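## Task

Find every drive blank marked with a green sticker and press each one fully home so it reaches its stop and latches. Do not touch the blanks without that mark. The rack is free on the table: it may tilt only a little at most (more than that is a failure), and it must finish in its original position. Blanks count only if they stay latched by themselves once the robot lets go.

## Robot and tools

ROBOT. Two arms, left_arm and right_arm, each ending in a two-finger gripper. Scene frame: origin on the table top midway between the arms, +x pointing out over the table, +z up, left_arm on the +y side. The names are just labels and say nothing about image sides. Base of left_arm: (+0.046, +0.227, 0) m, quat_wxyz (+1.000, 0, 0, +0.003). Base of right_arm: (-0.007, -0.373, 0) m, quat_wxyz (+0.996, 0, 0, -0.087). Joint ranges in rad, base to hand: waist -2.618 to 3.054, shoulder 0 to 3.142, elbow 0 to 3.142, wrist pitch -1.571 to 1.571, wrist yaw -1.571 to 1.571, wrist roll -2.094 to 2.094. The elbow cannot quite fully straighten.

GRIPPER AXES. Fingers point along the gripper's own +z. They open and close along its y. The reported end_effector_position lies between the finger pads, roughly 1 cm short of the tips.

RESULT LINES. The state line `left_arm: …` | `right_arm: …` gives each gripper's position (m) and quat_wxyz in the scene frame. At long reach the printed position can be somewhat wrong. grip_measured is the finger motor position: +1 wide open, -1 shut. Pads meet near -0.94. Each mm of object width adds about 0.0208. Each gripper also has a fixed bias of up to about 0.02. Joint positions end with the opening in metres. "Hand target" is where the controller is currently driving each gripper. A "pose unreachable" line means the clearance check altered or stopped that arm's command. HELD marks steps that were not sent. A FAULT line is a fault stop. MOTOR HOT warns from 75 °C. At 90 °C that arm halts for 10 s. At 100 °C its motors let go and the arm drops. Both stops appear as OVER-TEMPERATURE FAULT.

execute_actions(actions, pictures). actions holds zero or one item. An empty list only returns the state. An item {"rows": [...], "steps": n} runs n control steps of 1/30 s each, n at most 15, default 15. Each row serves one step, and the last row repeats if rows run out. An item with only "steps" (up to 300) is a wait, counted from the previous result, so your thinking time is included. pictures (true/false) sets whether camera images come back; by default they do.

ROW FORMAT (used by execute_actions rows and move target). One list of 14 numbers, each in [-1, 1], always covering both arms. First left_arm: dx, dy, dz, rx, ry, rz, opening. Then right_arm in the same order. dx..rz are offsets, not poses, expressed in that gripper's own axes. They are measured from the gripper pose in the most recent result that showed it. Before any such result in a scene, or in a second or later call within one reply, they count from where the robot actually is when the action begins. Every row in one action uses that same reference; rows are not cumulative. Scale: 1.0 = 0.6 m of travel or 180 degrees. rx, ry, rz form a single rotation vector. opening is absolute: +1 fully open (0.093 m), -1 closed. All-zero offsets are not a pause. They pull the hand back to its reference pose. To keep an arm still, send the offset back to where it should be in the first call, zeros afterwards, plus its desired opening.

move(target, speed). target is one 14-number row as above. Each gripper travels in a straight line toward its target and both paths finish together, taking 0.5 to 10 s; anything longer is cut off at 10 s. speed is the top path speed in m/s, 0.002 to 0.5, default 0.25. Rotation is capped at twice that value in rad/s. The opening is applied at the start. Paths ignore obstacles and the other arm, and the hand may lag, drift, or overshoot the speed. The result adds a "move:" line with the ending (done, off_target, moving, held, fault) and any limits (paced = command clipped; held = some steps blocked, after which the arm may jump quickly), plus each gripper's distance to its target.

wait(seconds): 0 to 10 s, sends nothing new.
zoom_image(camera, region): camera is cam_head_left, cam_head_right, cam_left_wrist or cam_right_wrist (each 896x504). region is [x0, y0, x1, y1] in pixels, top-left origin, at most 504x504.
read_manual(section): licence texts only, no motion.
finished_scene(scene): scene 1 or 2.

MOTION LIMITS. Each step, the command is clipped to 70 mm and 16 degrees from the measured pose. When position and orientation conflict, position wins. Joint friction can leave the hand up to about 31 mm off, so very small commands may do nothing. After an action the arm continues only to its last clipped pose, so check the result and send the remainder. The simulation keeps running while you think.

CAUTIONS. Approach slowly: faster contact hits harder, and a target set deeper past the contact pushes harder. The rack is loose, so push straight in and gently to avoid sliding or tilting it. Afterwards confirm the rack is still in its original place and the blanks stay seated after release. Never let the arms collide or press on each other. Never knock anything off the table. Avoid drops, slams and long loaded holds that heat the motors.

Each tool is called after ">>>" as a command line: name --argument value for each argument, lists and objects as JSON in quotes; but a table of rows of numbers goes row by row, as --pt "numbers of a row", without its own name.

## Session

>>> execute_actions --actions '[]'

Scene clock: 0.00 s of 4500.00 s.
left_arm: end_effector_position=(+0.3893, +0.4723, +0.1418) grip_measured=+0.988 end_effector_quat_wxyz=(+0.478, -0.479, +0.487, -0.552) | right_arm: end_effector_position=(+0.0719, +0.1349, +0.1464) grip_measured=+0.992 end_effector_quat_wxyz=(-0.095, -0.507, +0.744, +0.424)
Joint positions: left_arm=[ 0.969  2.025  0.636  1.524  1.051 -1.752  0.093] | right_arm=[ 1.347  2.18   1.896 -0.873 -0.825  0.162  0.093]
Joint velocities: left_arm=[-0.002 -0.032  0.002  0.037  0.007  0.007 -0.   ] | right_arm=[ 0.002  0.012 -0.007 -0.022 -0.007  0.007  0.001]
Motor temperatures (°C, as the motors report them): left_arm=[25 25 24 24 26 24] | right_arm=[25 23 24 23 25 25]
Hand target (left_arm): +0.389, +0.472, +0.142; +0.478, -0.479, +0.487, -0.552
Hand target (right_arm): +0.072, +0.135, +0.146; -0.095, -0.507, +0.744, +0.424

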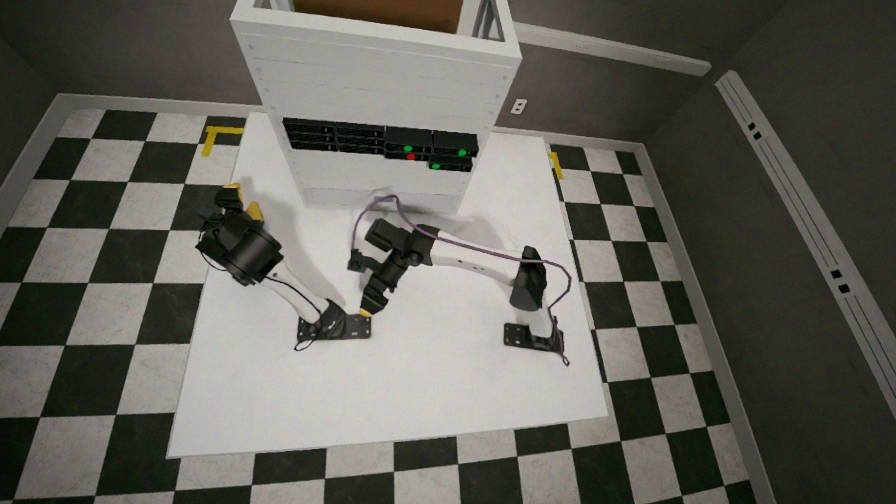

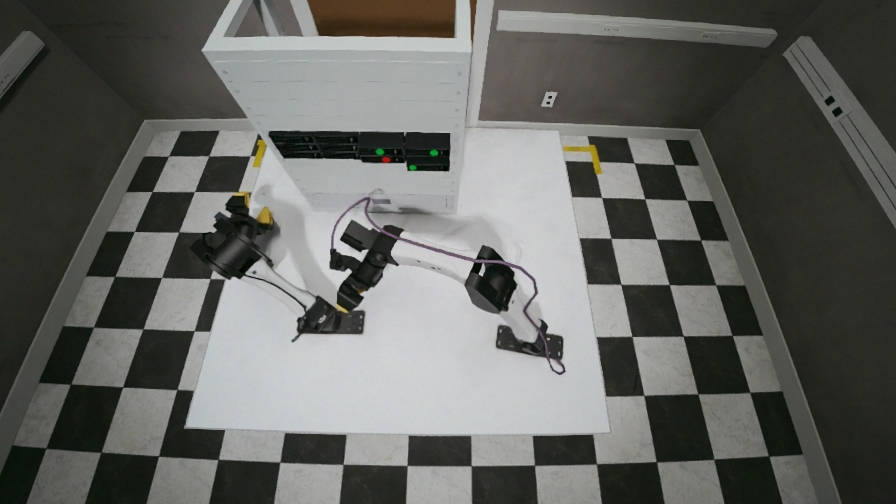

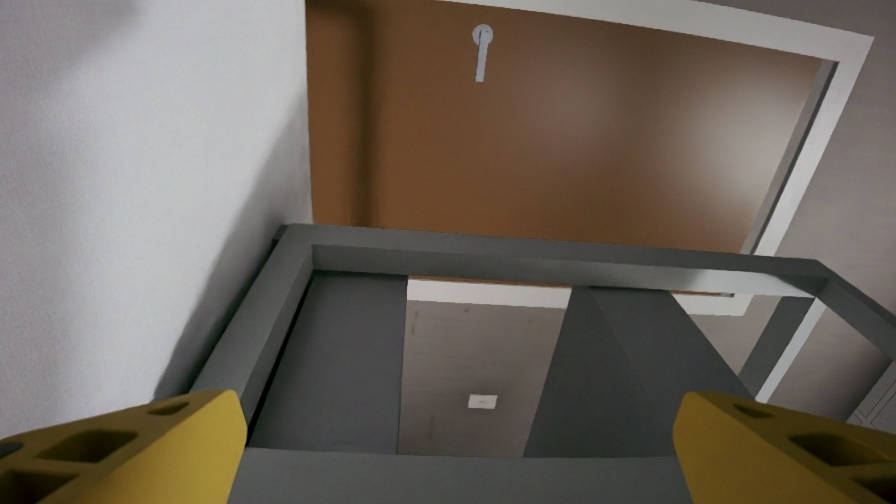

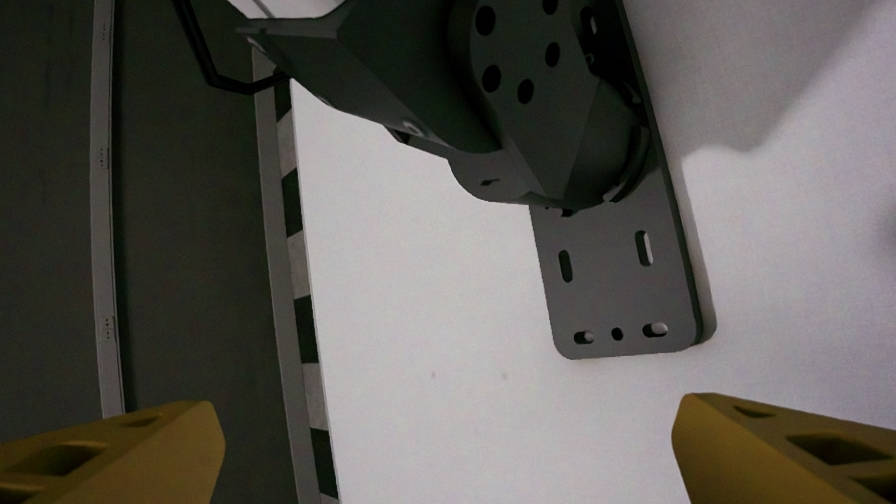

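>>> move --target '[0,0,0,0,0,0,1,0.096,-0.083,-0.5,0.516,-0.465,0.046,-1]'

>>> zoom_image --camera "cam_head_left" --region '[260,90,520,240]'

Scene clock: 14.40 s of 4500.00 s.
left_arm: end_effector_position=(+0.3893, +0.4723, +0.1418) grip_measured=+0.988 end_effector_quat_wxyz=(+0.478, -0.479, +0.487, -0.552) | right_arm: end_effector_position=(+0.2454, -0.0782, +0.2964) grip_measured=-1.000 end_effector_quat_wxyz=(+0.714, +0.011, +0.699, +0.032)
Joint positions: left_arm=[ 0.969  2.025  0.636  1.524  1.051 -1.752  0.093] | right_arm=[ 1.462  1.464  0.863  0.675  1.259 -0.009  0.   ]
Joint velocities: left_arm=[-0.007  0.012 -0.007  0.022  0.022  0.007 -0.001] | right_arm=[-0.012 -0.012 -0.007  0.037  0.007  0.022  0.   ]
Motor temperatures (°C, as the motors report them): left_arm=[25 28 25 28 26 24] | right_arm=[25 28 26 24 25 25]
Hand target (left_arm): +0.389, +0.472, +0.142; +0.478, -0.479, +0.487, -0.552
Hand target (right_arm): +0.249, -0.080, +0.282; +0.711, +0.001, +0.703, +0.009
Off the commanded pose (left_arm): 0.000 m, 0 deg.
Off the commanded pose (right_arm): 0.017 m, 4 deg.
After step 90, 6.13 s passed at rest.
move: off_target (right_arm)

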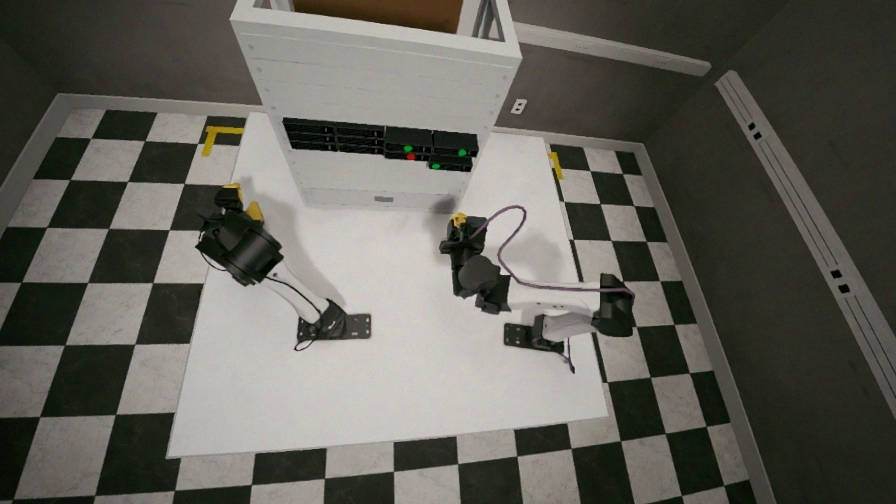

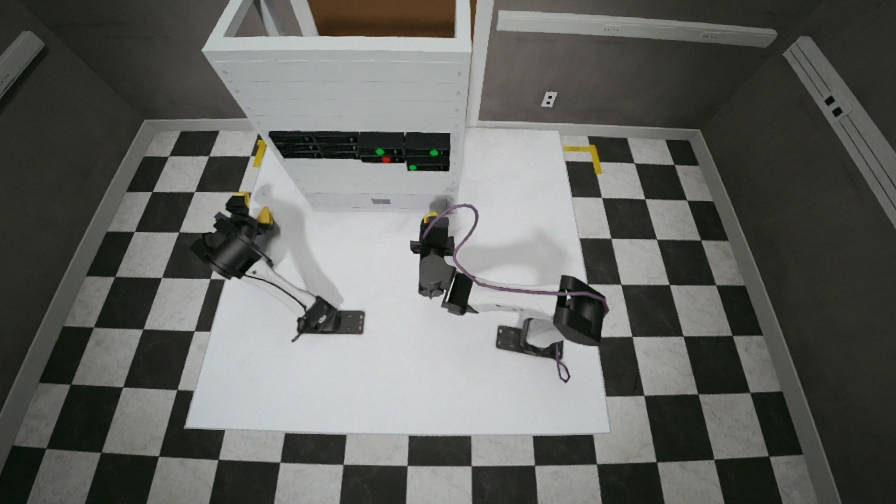

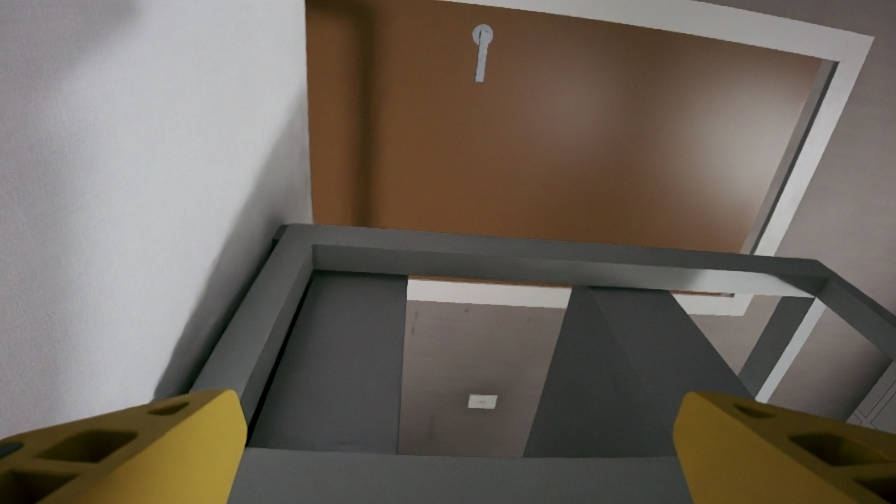

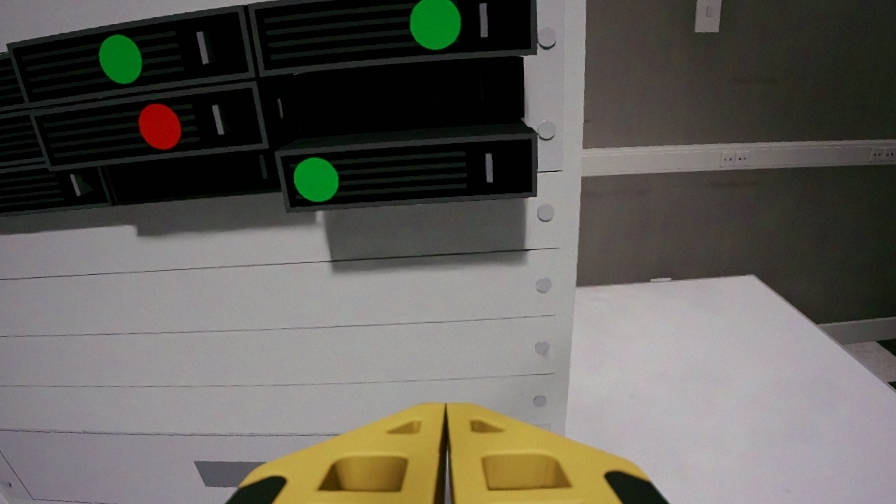

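Region (260, 90, 520, 240) of cam_head_left's 896x504 image, scaled by 1.938, with more detail than that image has; it fills the top 291 rows of this view, and the rest is white.

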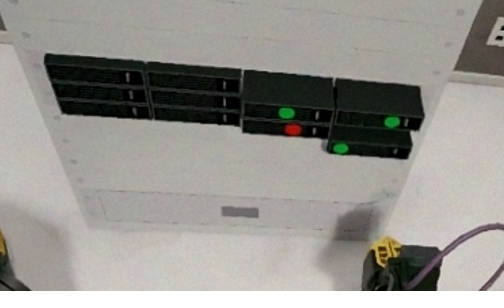

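>>> move --target '[0,0,0,0,0,0,1,-0.13,0.03,0.14,0,0.115,-0.02,-1]'

Scene clock: 20.20 s of 4500.00 s.
left_arm: end_effector_position=(+0.3893, +0.4723, +0.1418) grip_measured=+0.988 end_effector_quat_wxyz=(+0.478, -0.479, +0.487, -0.552) | right_arm: end_effector_position=(+0.3232, -0.0611, +0.3820) grip_measured=-1.000 end_effector_quat_wxyz=(+0.582, -0.016, +0.813, +0.017)
Joint positions: left_arm=[ 0.969  2.025  0.636  1.524  1.051 -1.752  0.093] | right_arm=[ 1.232  1.705  1.878 -0.744  0.93   0.485  0.   ]
Joint velocities: left_arm=[ 0.012  0.012  0.002 -0.007 -0.022 -0.037  0.   ] | right_arm=[ 0.017 -0.017 -0.012  0.007  0.007 -0.037  0.   ]
Motor temperatures (°C, as the motors report them): left_arm=[25 29 25 29 26 24] | right_arm=[25 28 26 25 25 25]
Hand target (left_arm): +0.389, +0.472, +0.142; +0.478, -0.479, +0.487, -0.552
Hand target (right_arm): +0.329, -0.060, +0.376; +0.575, -0.013, +0.818, +0.011
Off the commanded pose (left_arm): 0.000 m, 0 deg.
Off the commanded pose (right_arm): 0.006 m, 1 deg.
After step 90, 1.10 s passed at rest.
move: done

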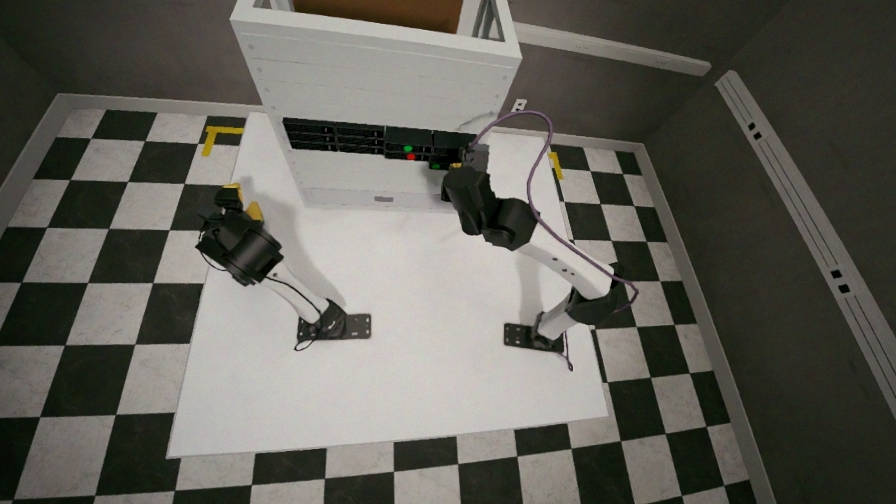

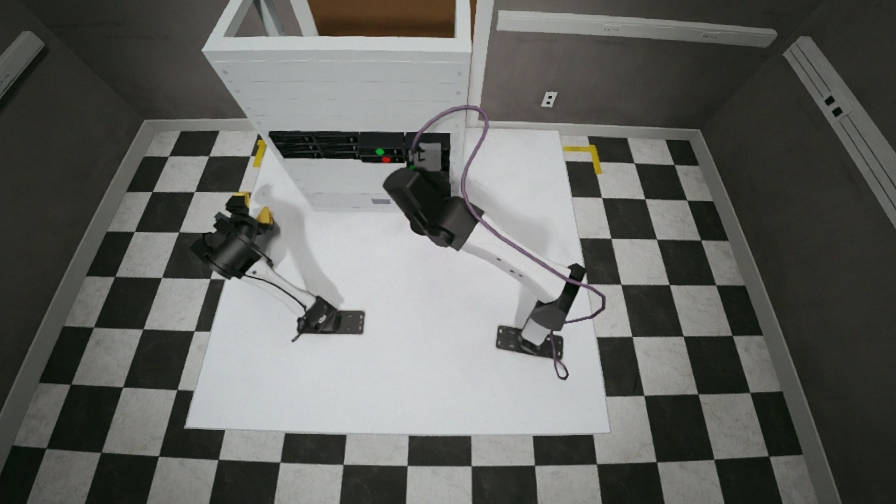

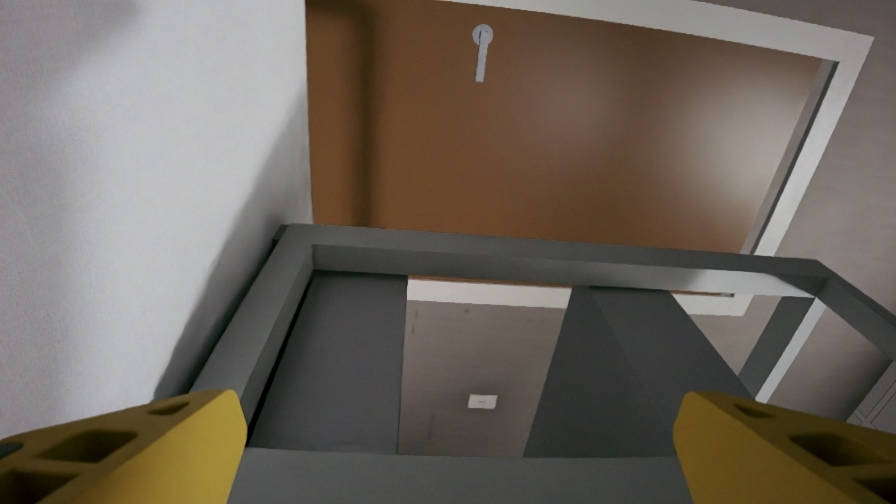

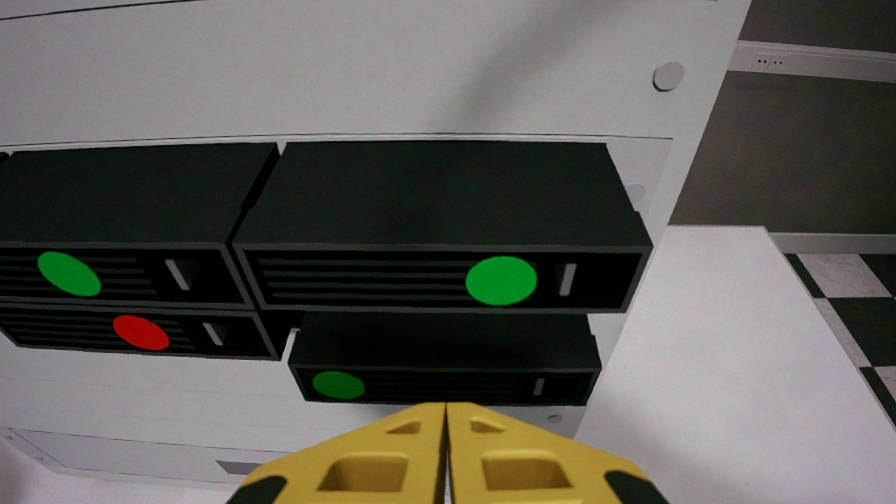

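>>> move --target '[0,0,0,0,0,0,1,-0.033,0,0.14,0,0,0,-1]' --speed 0.03

Scene clock: 25.23 s of 4500.00 s.
left_arm: end_effector_position=(+0.3893, +0.4723, +0.1418) grip_measured=+0.988 end_effector_quat_wxyz=(+0.478, -0.479, +0.487, -0.552) | right_arm: end_effector_position=(+0.3862, -0.0632, +0.3801) grip_measured=-1.000 end_effector_quat_wxyz=(+0.575, -0.027, +0.817, +0.015)
Joint positions: left_arm=[ 0.969  2.025  0.636  1.524  1.051 -1.752  0.093] | right_arm=[ 1.081  1.822  2.002 -0.676  0.784  0.359  0.   ]
Joint velocities: left_arm=[-0.007  0.007  0.002  0.007 -0.007 -0.037  0.002] | right_arm=[ 0.002  0.012 -0.007 -0.007  0.066  0.022  0.   ]
Motor temperatures (°C, as the motors report them): left_arm=[25 30 25 29 26 24] | right_arm=[25 28 27 26 25 25]
Hand target (left_arm): +0.389, +0.472, +0.142; +0.478, -0.479, +0.487, -0.552
Hand target (right_arm): +0.408, -0.060, +0.373; +0.581, -0.016, +0.813, +0.017
Off the commanded pose (left_arm): 0.000 m, 0 deg.
Off the commanded pose (right_arm): 0.025 m, 2 deg.
move: off_target (right_arm)

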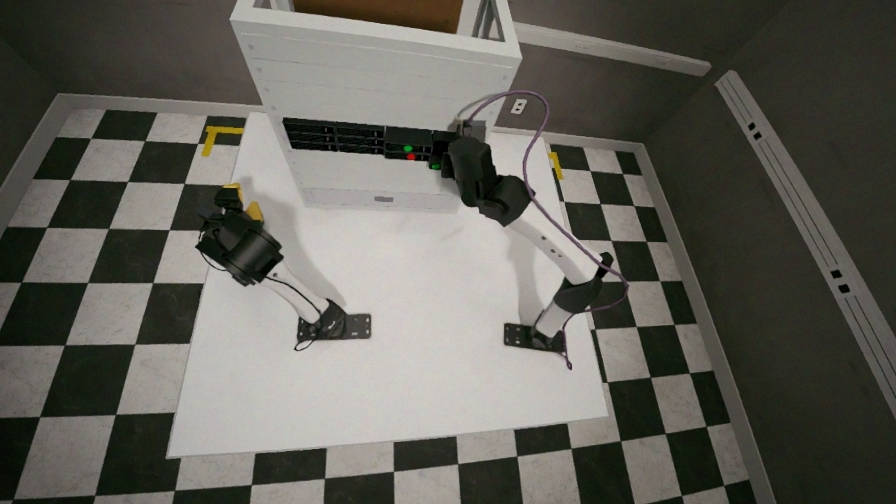

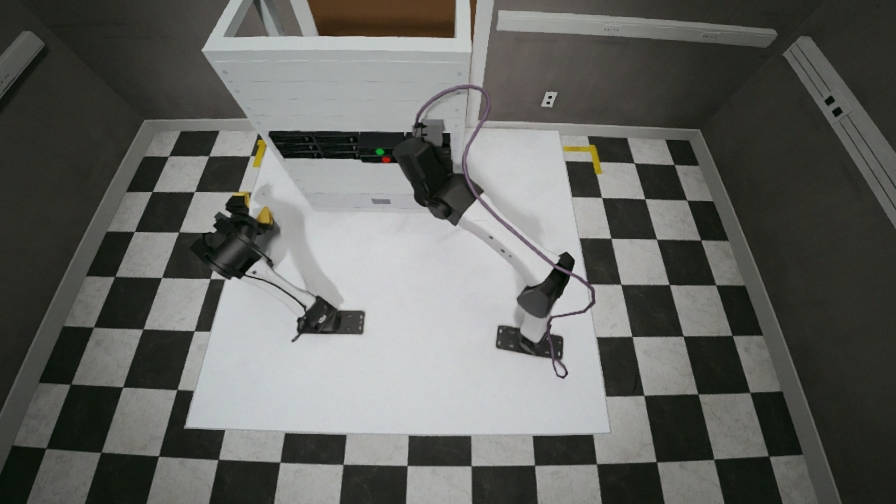

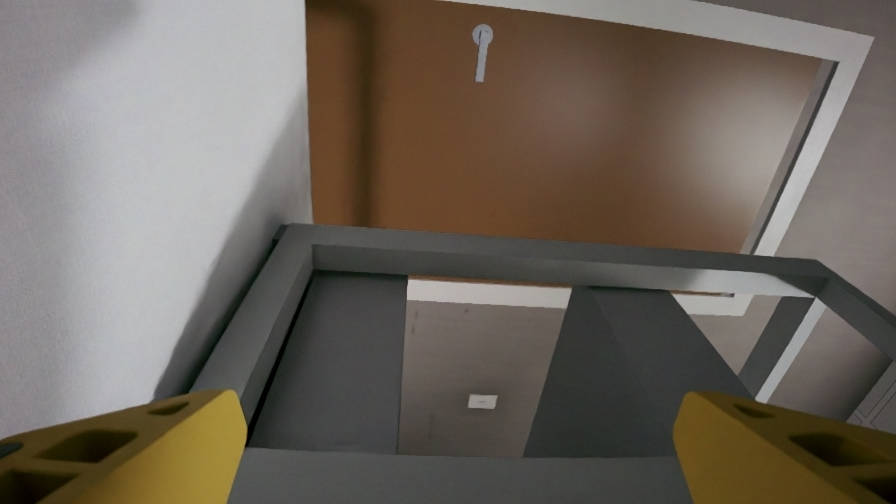

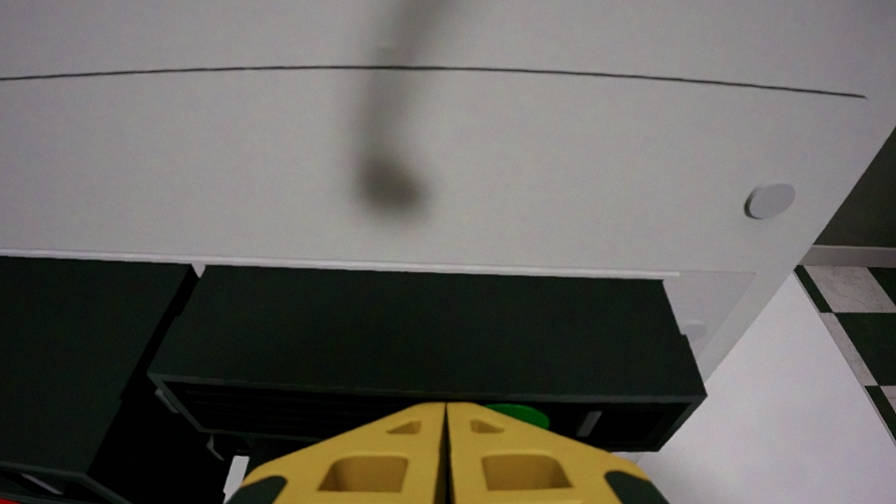

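>>> move --target '[0,0,0,0,0,0,1,-0.005,0,0.105,0,0,0,-1]' --speed 0.02

Scene clock: 29.80 s of 4500.00 s.
left_arm: end_effector_position=(+0.3893, +0.4723, +0.1418) grip_measured=+0.988 end_effector_quat_wxyz=(+0.478, -0.479, +0.487, -0.552) | right_arm: end_effector_position=(+0.4024, -0.0640, +0.3799) grip_measured=-1.000 end_effector_quat_wxyz=(+0.568, -0.048, +0.821, +0.025)
Joint positions: left_arm=[ 0.969  2.025  0.636  1.524  1.051 -1.752  0.093] | right_arm=[ 1.032  1.846  2.038 -0.67   0.696  0.306  0.   ]
Joint velocities: left_arm=[-0.007 -0.002  0.012 -0.022  0.007 -0.007  0.   ] | right_arm=[-0.007 -0.012  0.012 -0.066 -0.051 -0.051  0.   ]
Motor temperatures (°C, as the motors report them): left_arm=[25 30 25 30 26 24] | right_arm=[25 28 28 27 25 25]
Hand target (left_arm): +0.389, +0.472, +0.142; +0.478, -0.479, +0.487, -0.552
Hand target (right_arm): +0.442, -0.066, +0.360; +0.575, -0.026, +0.818, +0.015
Off the commanded pose (left_arm): 0.000 m, 0 deg.
Off the commanded pose (right_arm): 0.048 m, 3 deg.
move: off_target (right_arm)

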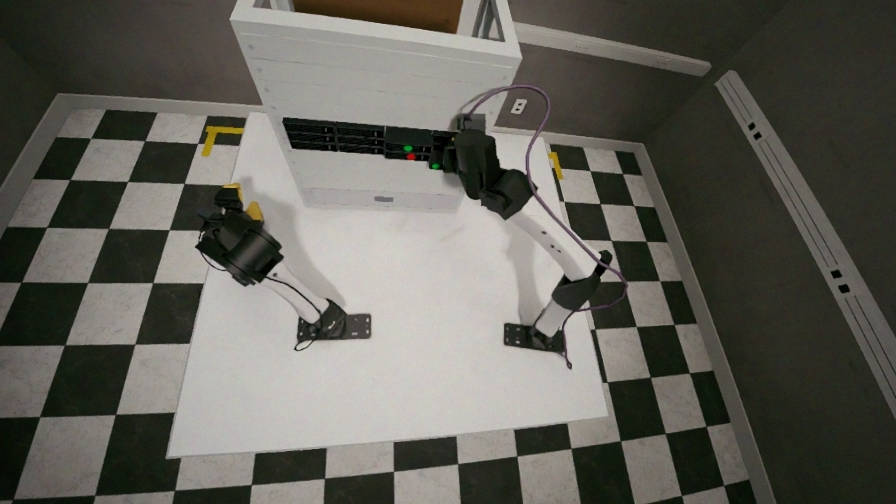

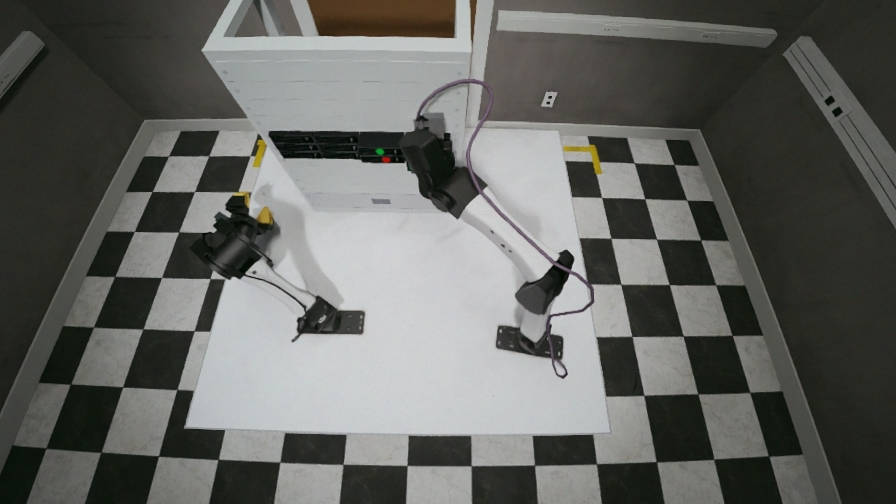

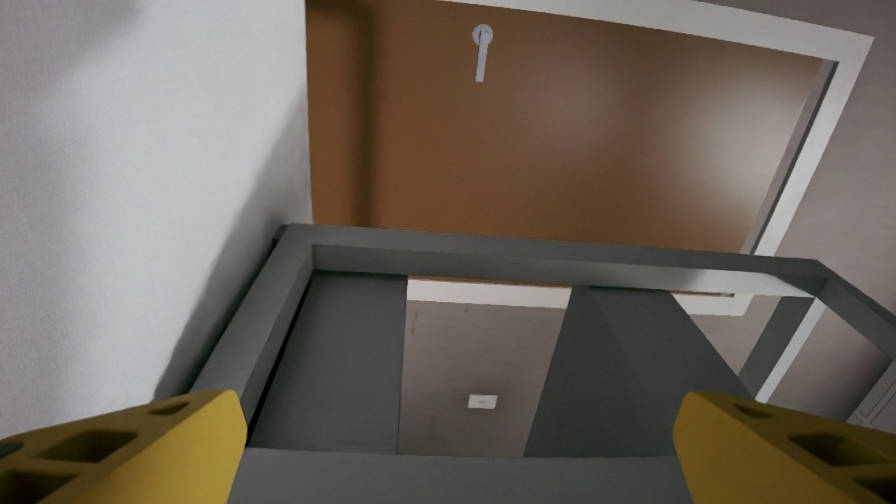

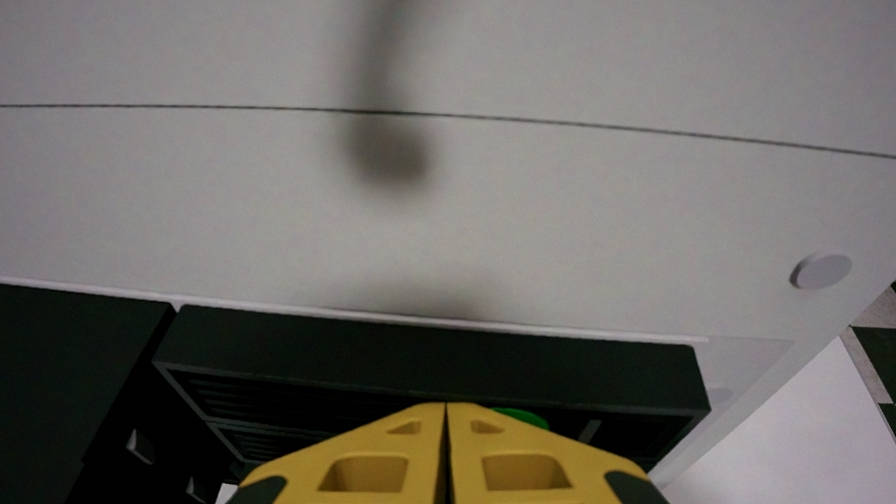

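Nearly level with the neighbour below; push harder.

>>> move --target '[0,0,0,0,0,0,1,-0.025,0,0.105,0,0,0,-1]' --speed 0.03

>>> move --target '[0,0,0,0,0,0,1,0.14,0.01,-0.09,0.02,-0.11,0,-1]' --speed 0.1

Scene clock: 34.07 s of 4500.00 s.
left_arm: end_effector_position=(+0.3893, +0.4723, +0.1418) grip_measured=+0.988 end_effector_quat_wxyz=(+0.478, -0.479, +0.487, -0.552) | right_arm: end_effector_position=(+0.4034, -0.0643, +0.3807) grip_measured=-1.000 end_effector_quat_wxyz=(+0.535, -0.092, +0.839, +0.030)
Joint positions: left_arm=[ 0.969  2.025  0.636  1.524  1.051 -1.752  0.093] | right_arm=[ 1.002  1.888  2.17  -0.819  0.591  0.266  0.   ]
Joint velocities: left_arm=[ 0.002 -0.002 -0.017  0.037  0.007  0.007  0.001] | right_arm=[-0.007 -0.007  0.027 -0.007 -0.007 -0.081  0.   ]
Motor temperatures (°C, as the motors report them): left_arm=[25 31 25 30 26 24] | right_arm=[25 28 28 29 25 25]
Hand target (left_arm): +0.389, +0.472, +0.142; +0.478, -0.479, +0.487, -0.552
Hand target (right_arm): +0.457, -0.067, +0.368; +0.565, -0.048, +0.823, +0.023
Off the commanded pose (left_arm): 0.000 m, 0 deg.
Off the commanded pose (right_arm): 0.064 m, 7 deg.
move: off_target (right_arm)

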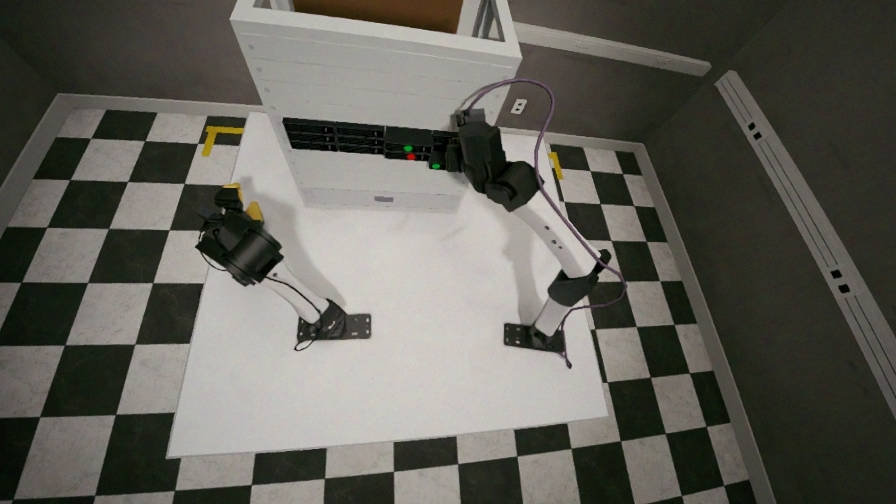

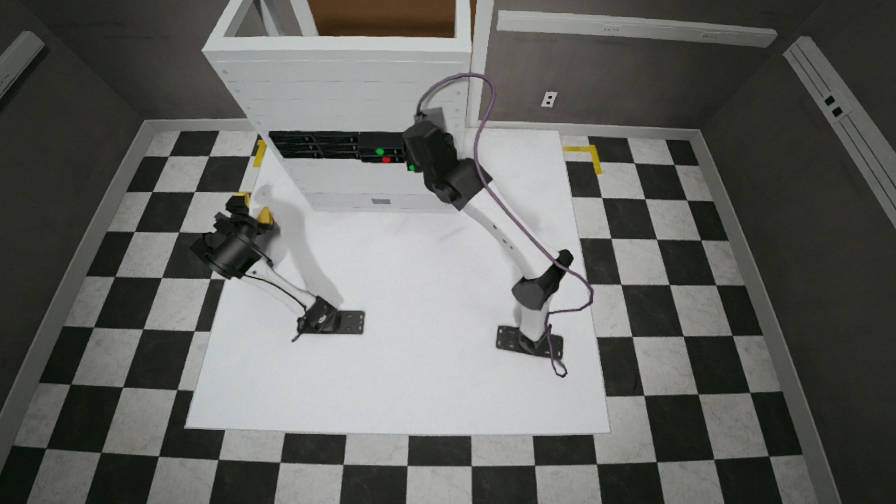

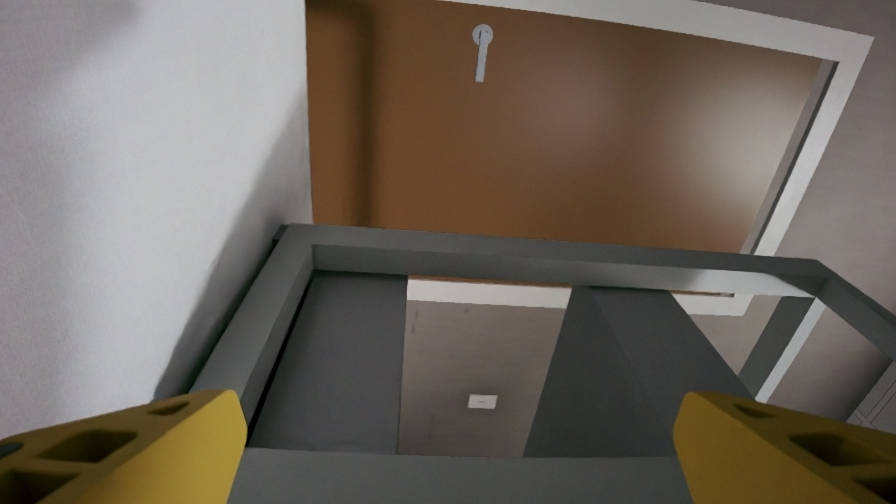

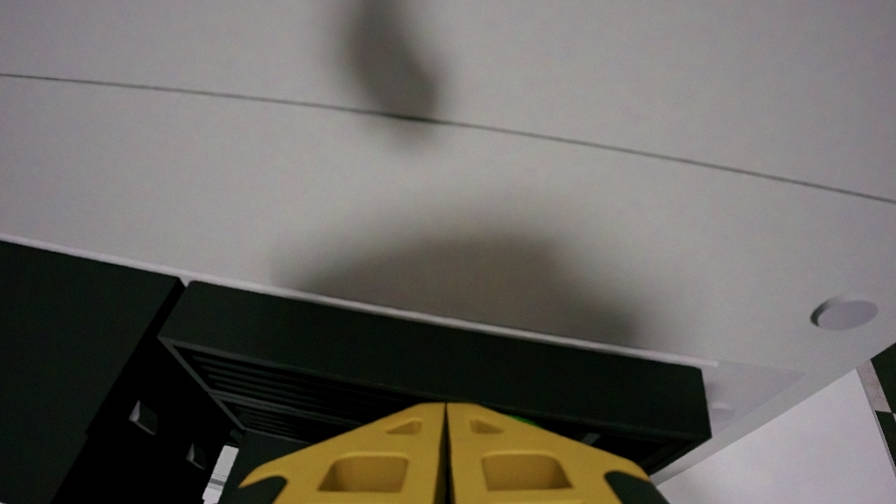

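Scene clock: 36.47 s of 4500.00 s.
left_arm: end_effector_position=(+0.3893, +0.4723, +0.1418) grip_measured=+0.988 end_effector_quat_wxyz=(+0.478, -0.479, +0.487, -0.552) | right_arm: end_effector_position=(+0.3233, -0.0764, +0.3283) grip_measured=-1.000 end_effector_quat_wxyz=(+0.674, -0.067, +0.735, +0.022)
Joint positions: left_arm=[ 0.969  2.025  0.636  1.524  1.051 -1.752  0.093] | right_arm=[1.208 1.48  1.151 0.183 0.906 0.056 0.   ]
Joint velocities: left_arm=[ 0.007 -0.012  0.007  0.022  0.007 -0.022 -0.001] | right_arm=[-0.007 -0.017 -0.007 -0.037 -0.11  -0.022  0.   ]
Motor temperatures (°C, as the motors report them): left_arm=[25 31 25 30 26 24] | right_arm=[25 28 28 29 25 25]
Hand target (left_arm): +0.389, +0.472, +0.142; +0.478, -0.479, +0.487, -0.552
Hand target (right_arm): +0.318, -0.079, +0.327; +0.675, -0.072, +0.734, +0.020
Off the commanded pose (left_arm): 0.000 m, 0 deg.
Off the commanded pose (right_arm): 0.004 m, 0 deg.
move: done

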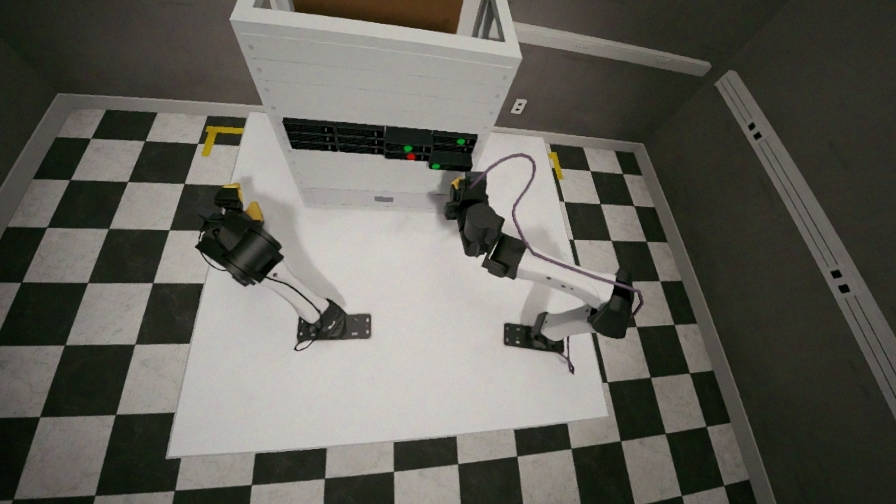

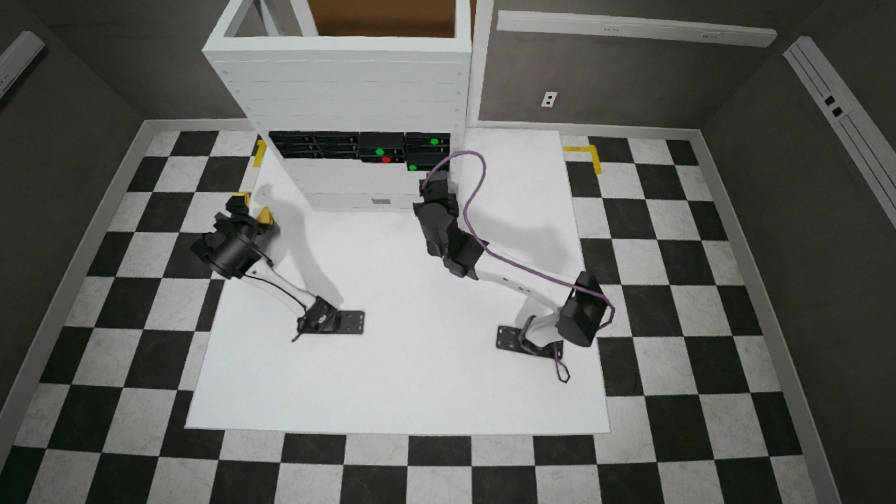

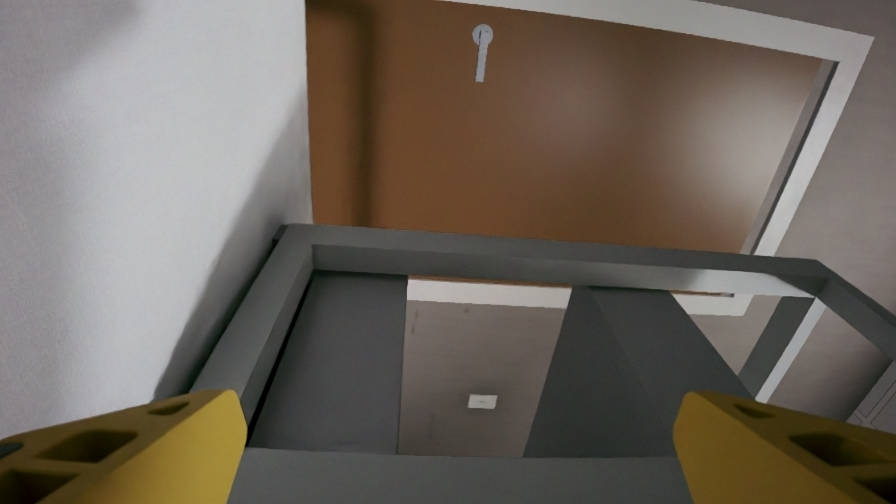

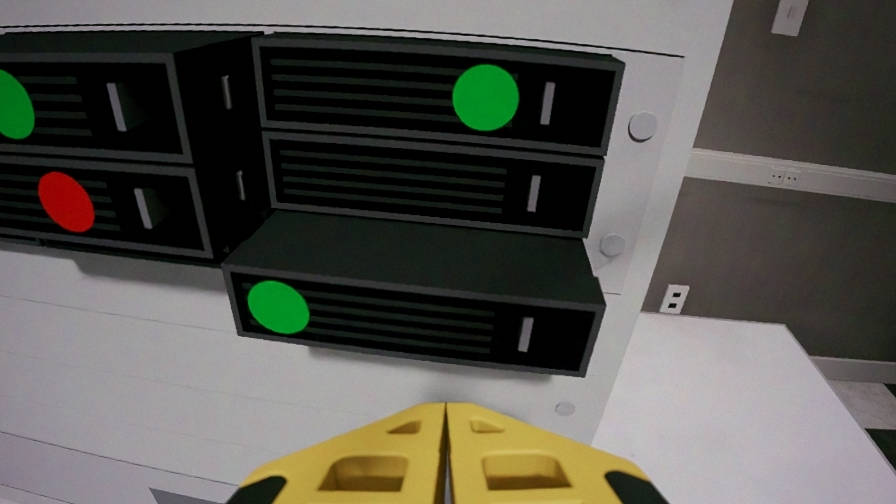

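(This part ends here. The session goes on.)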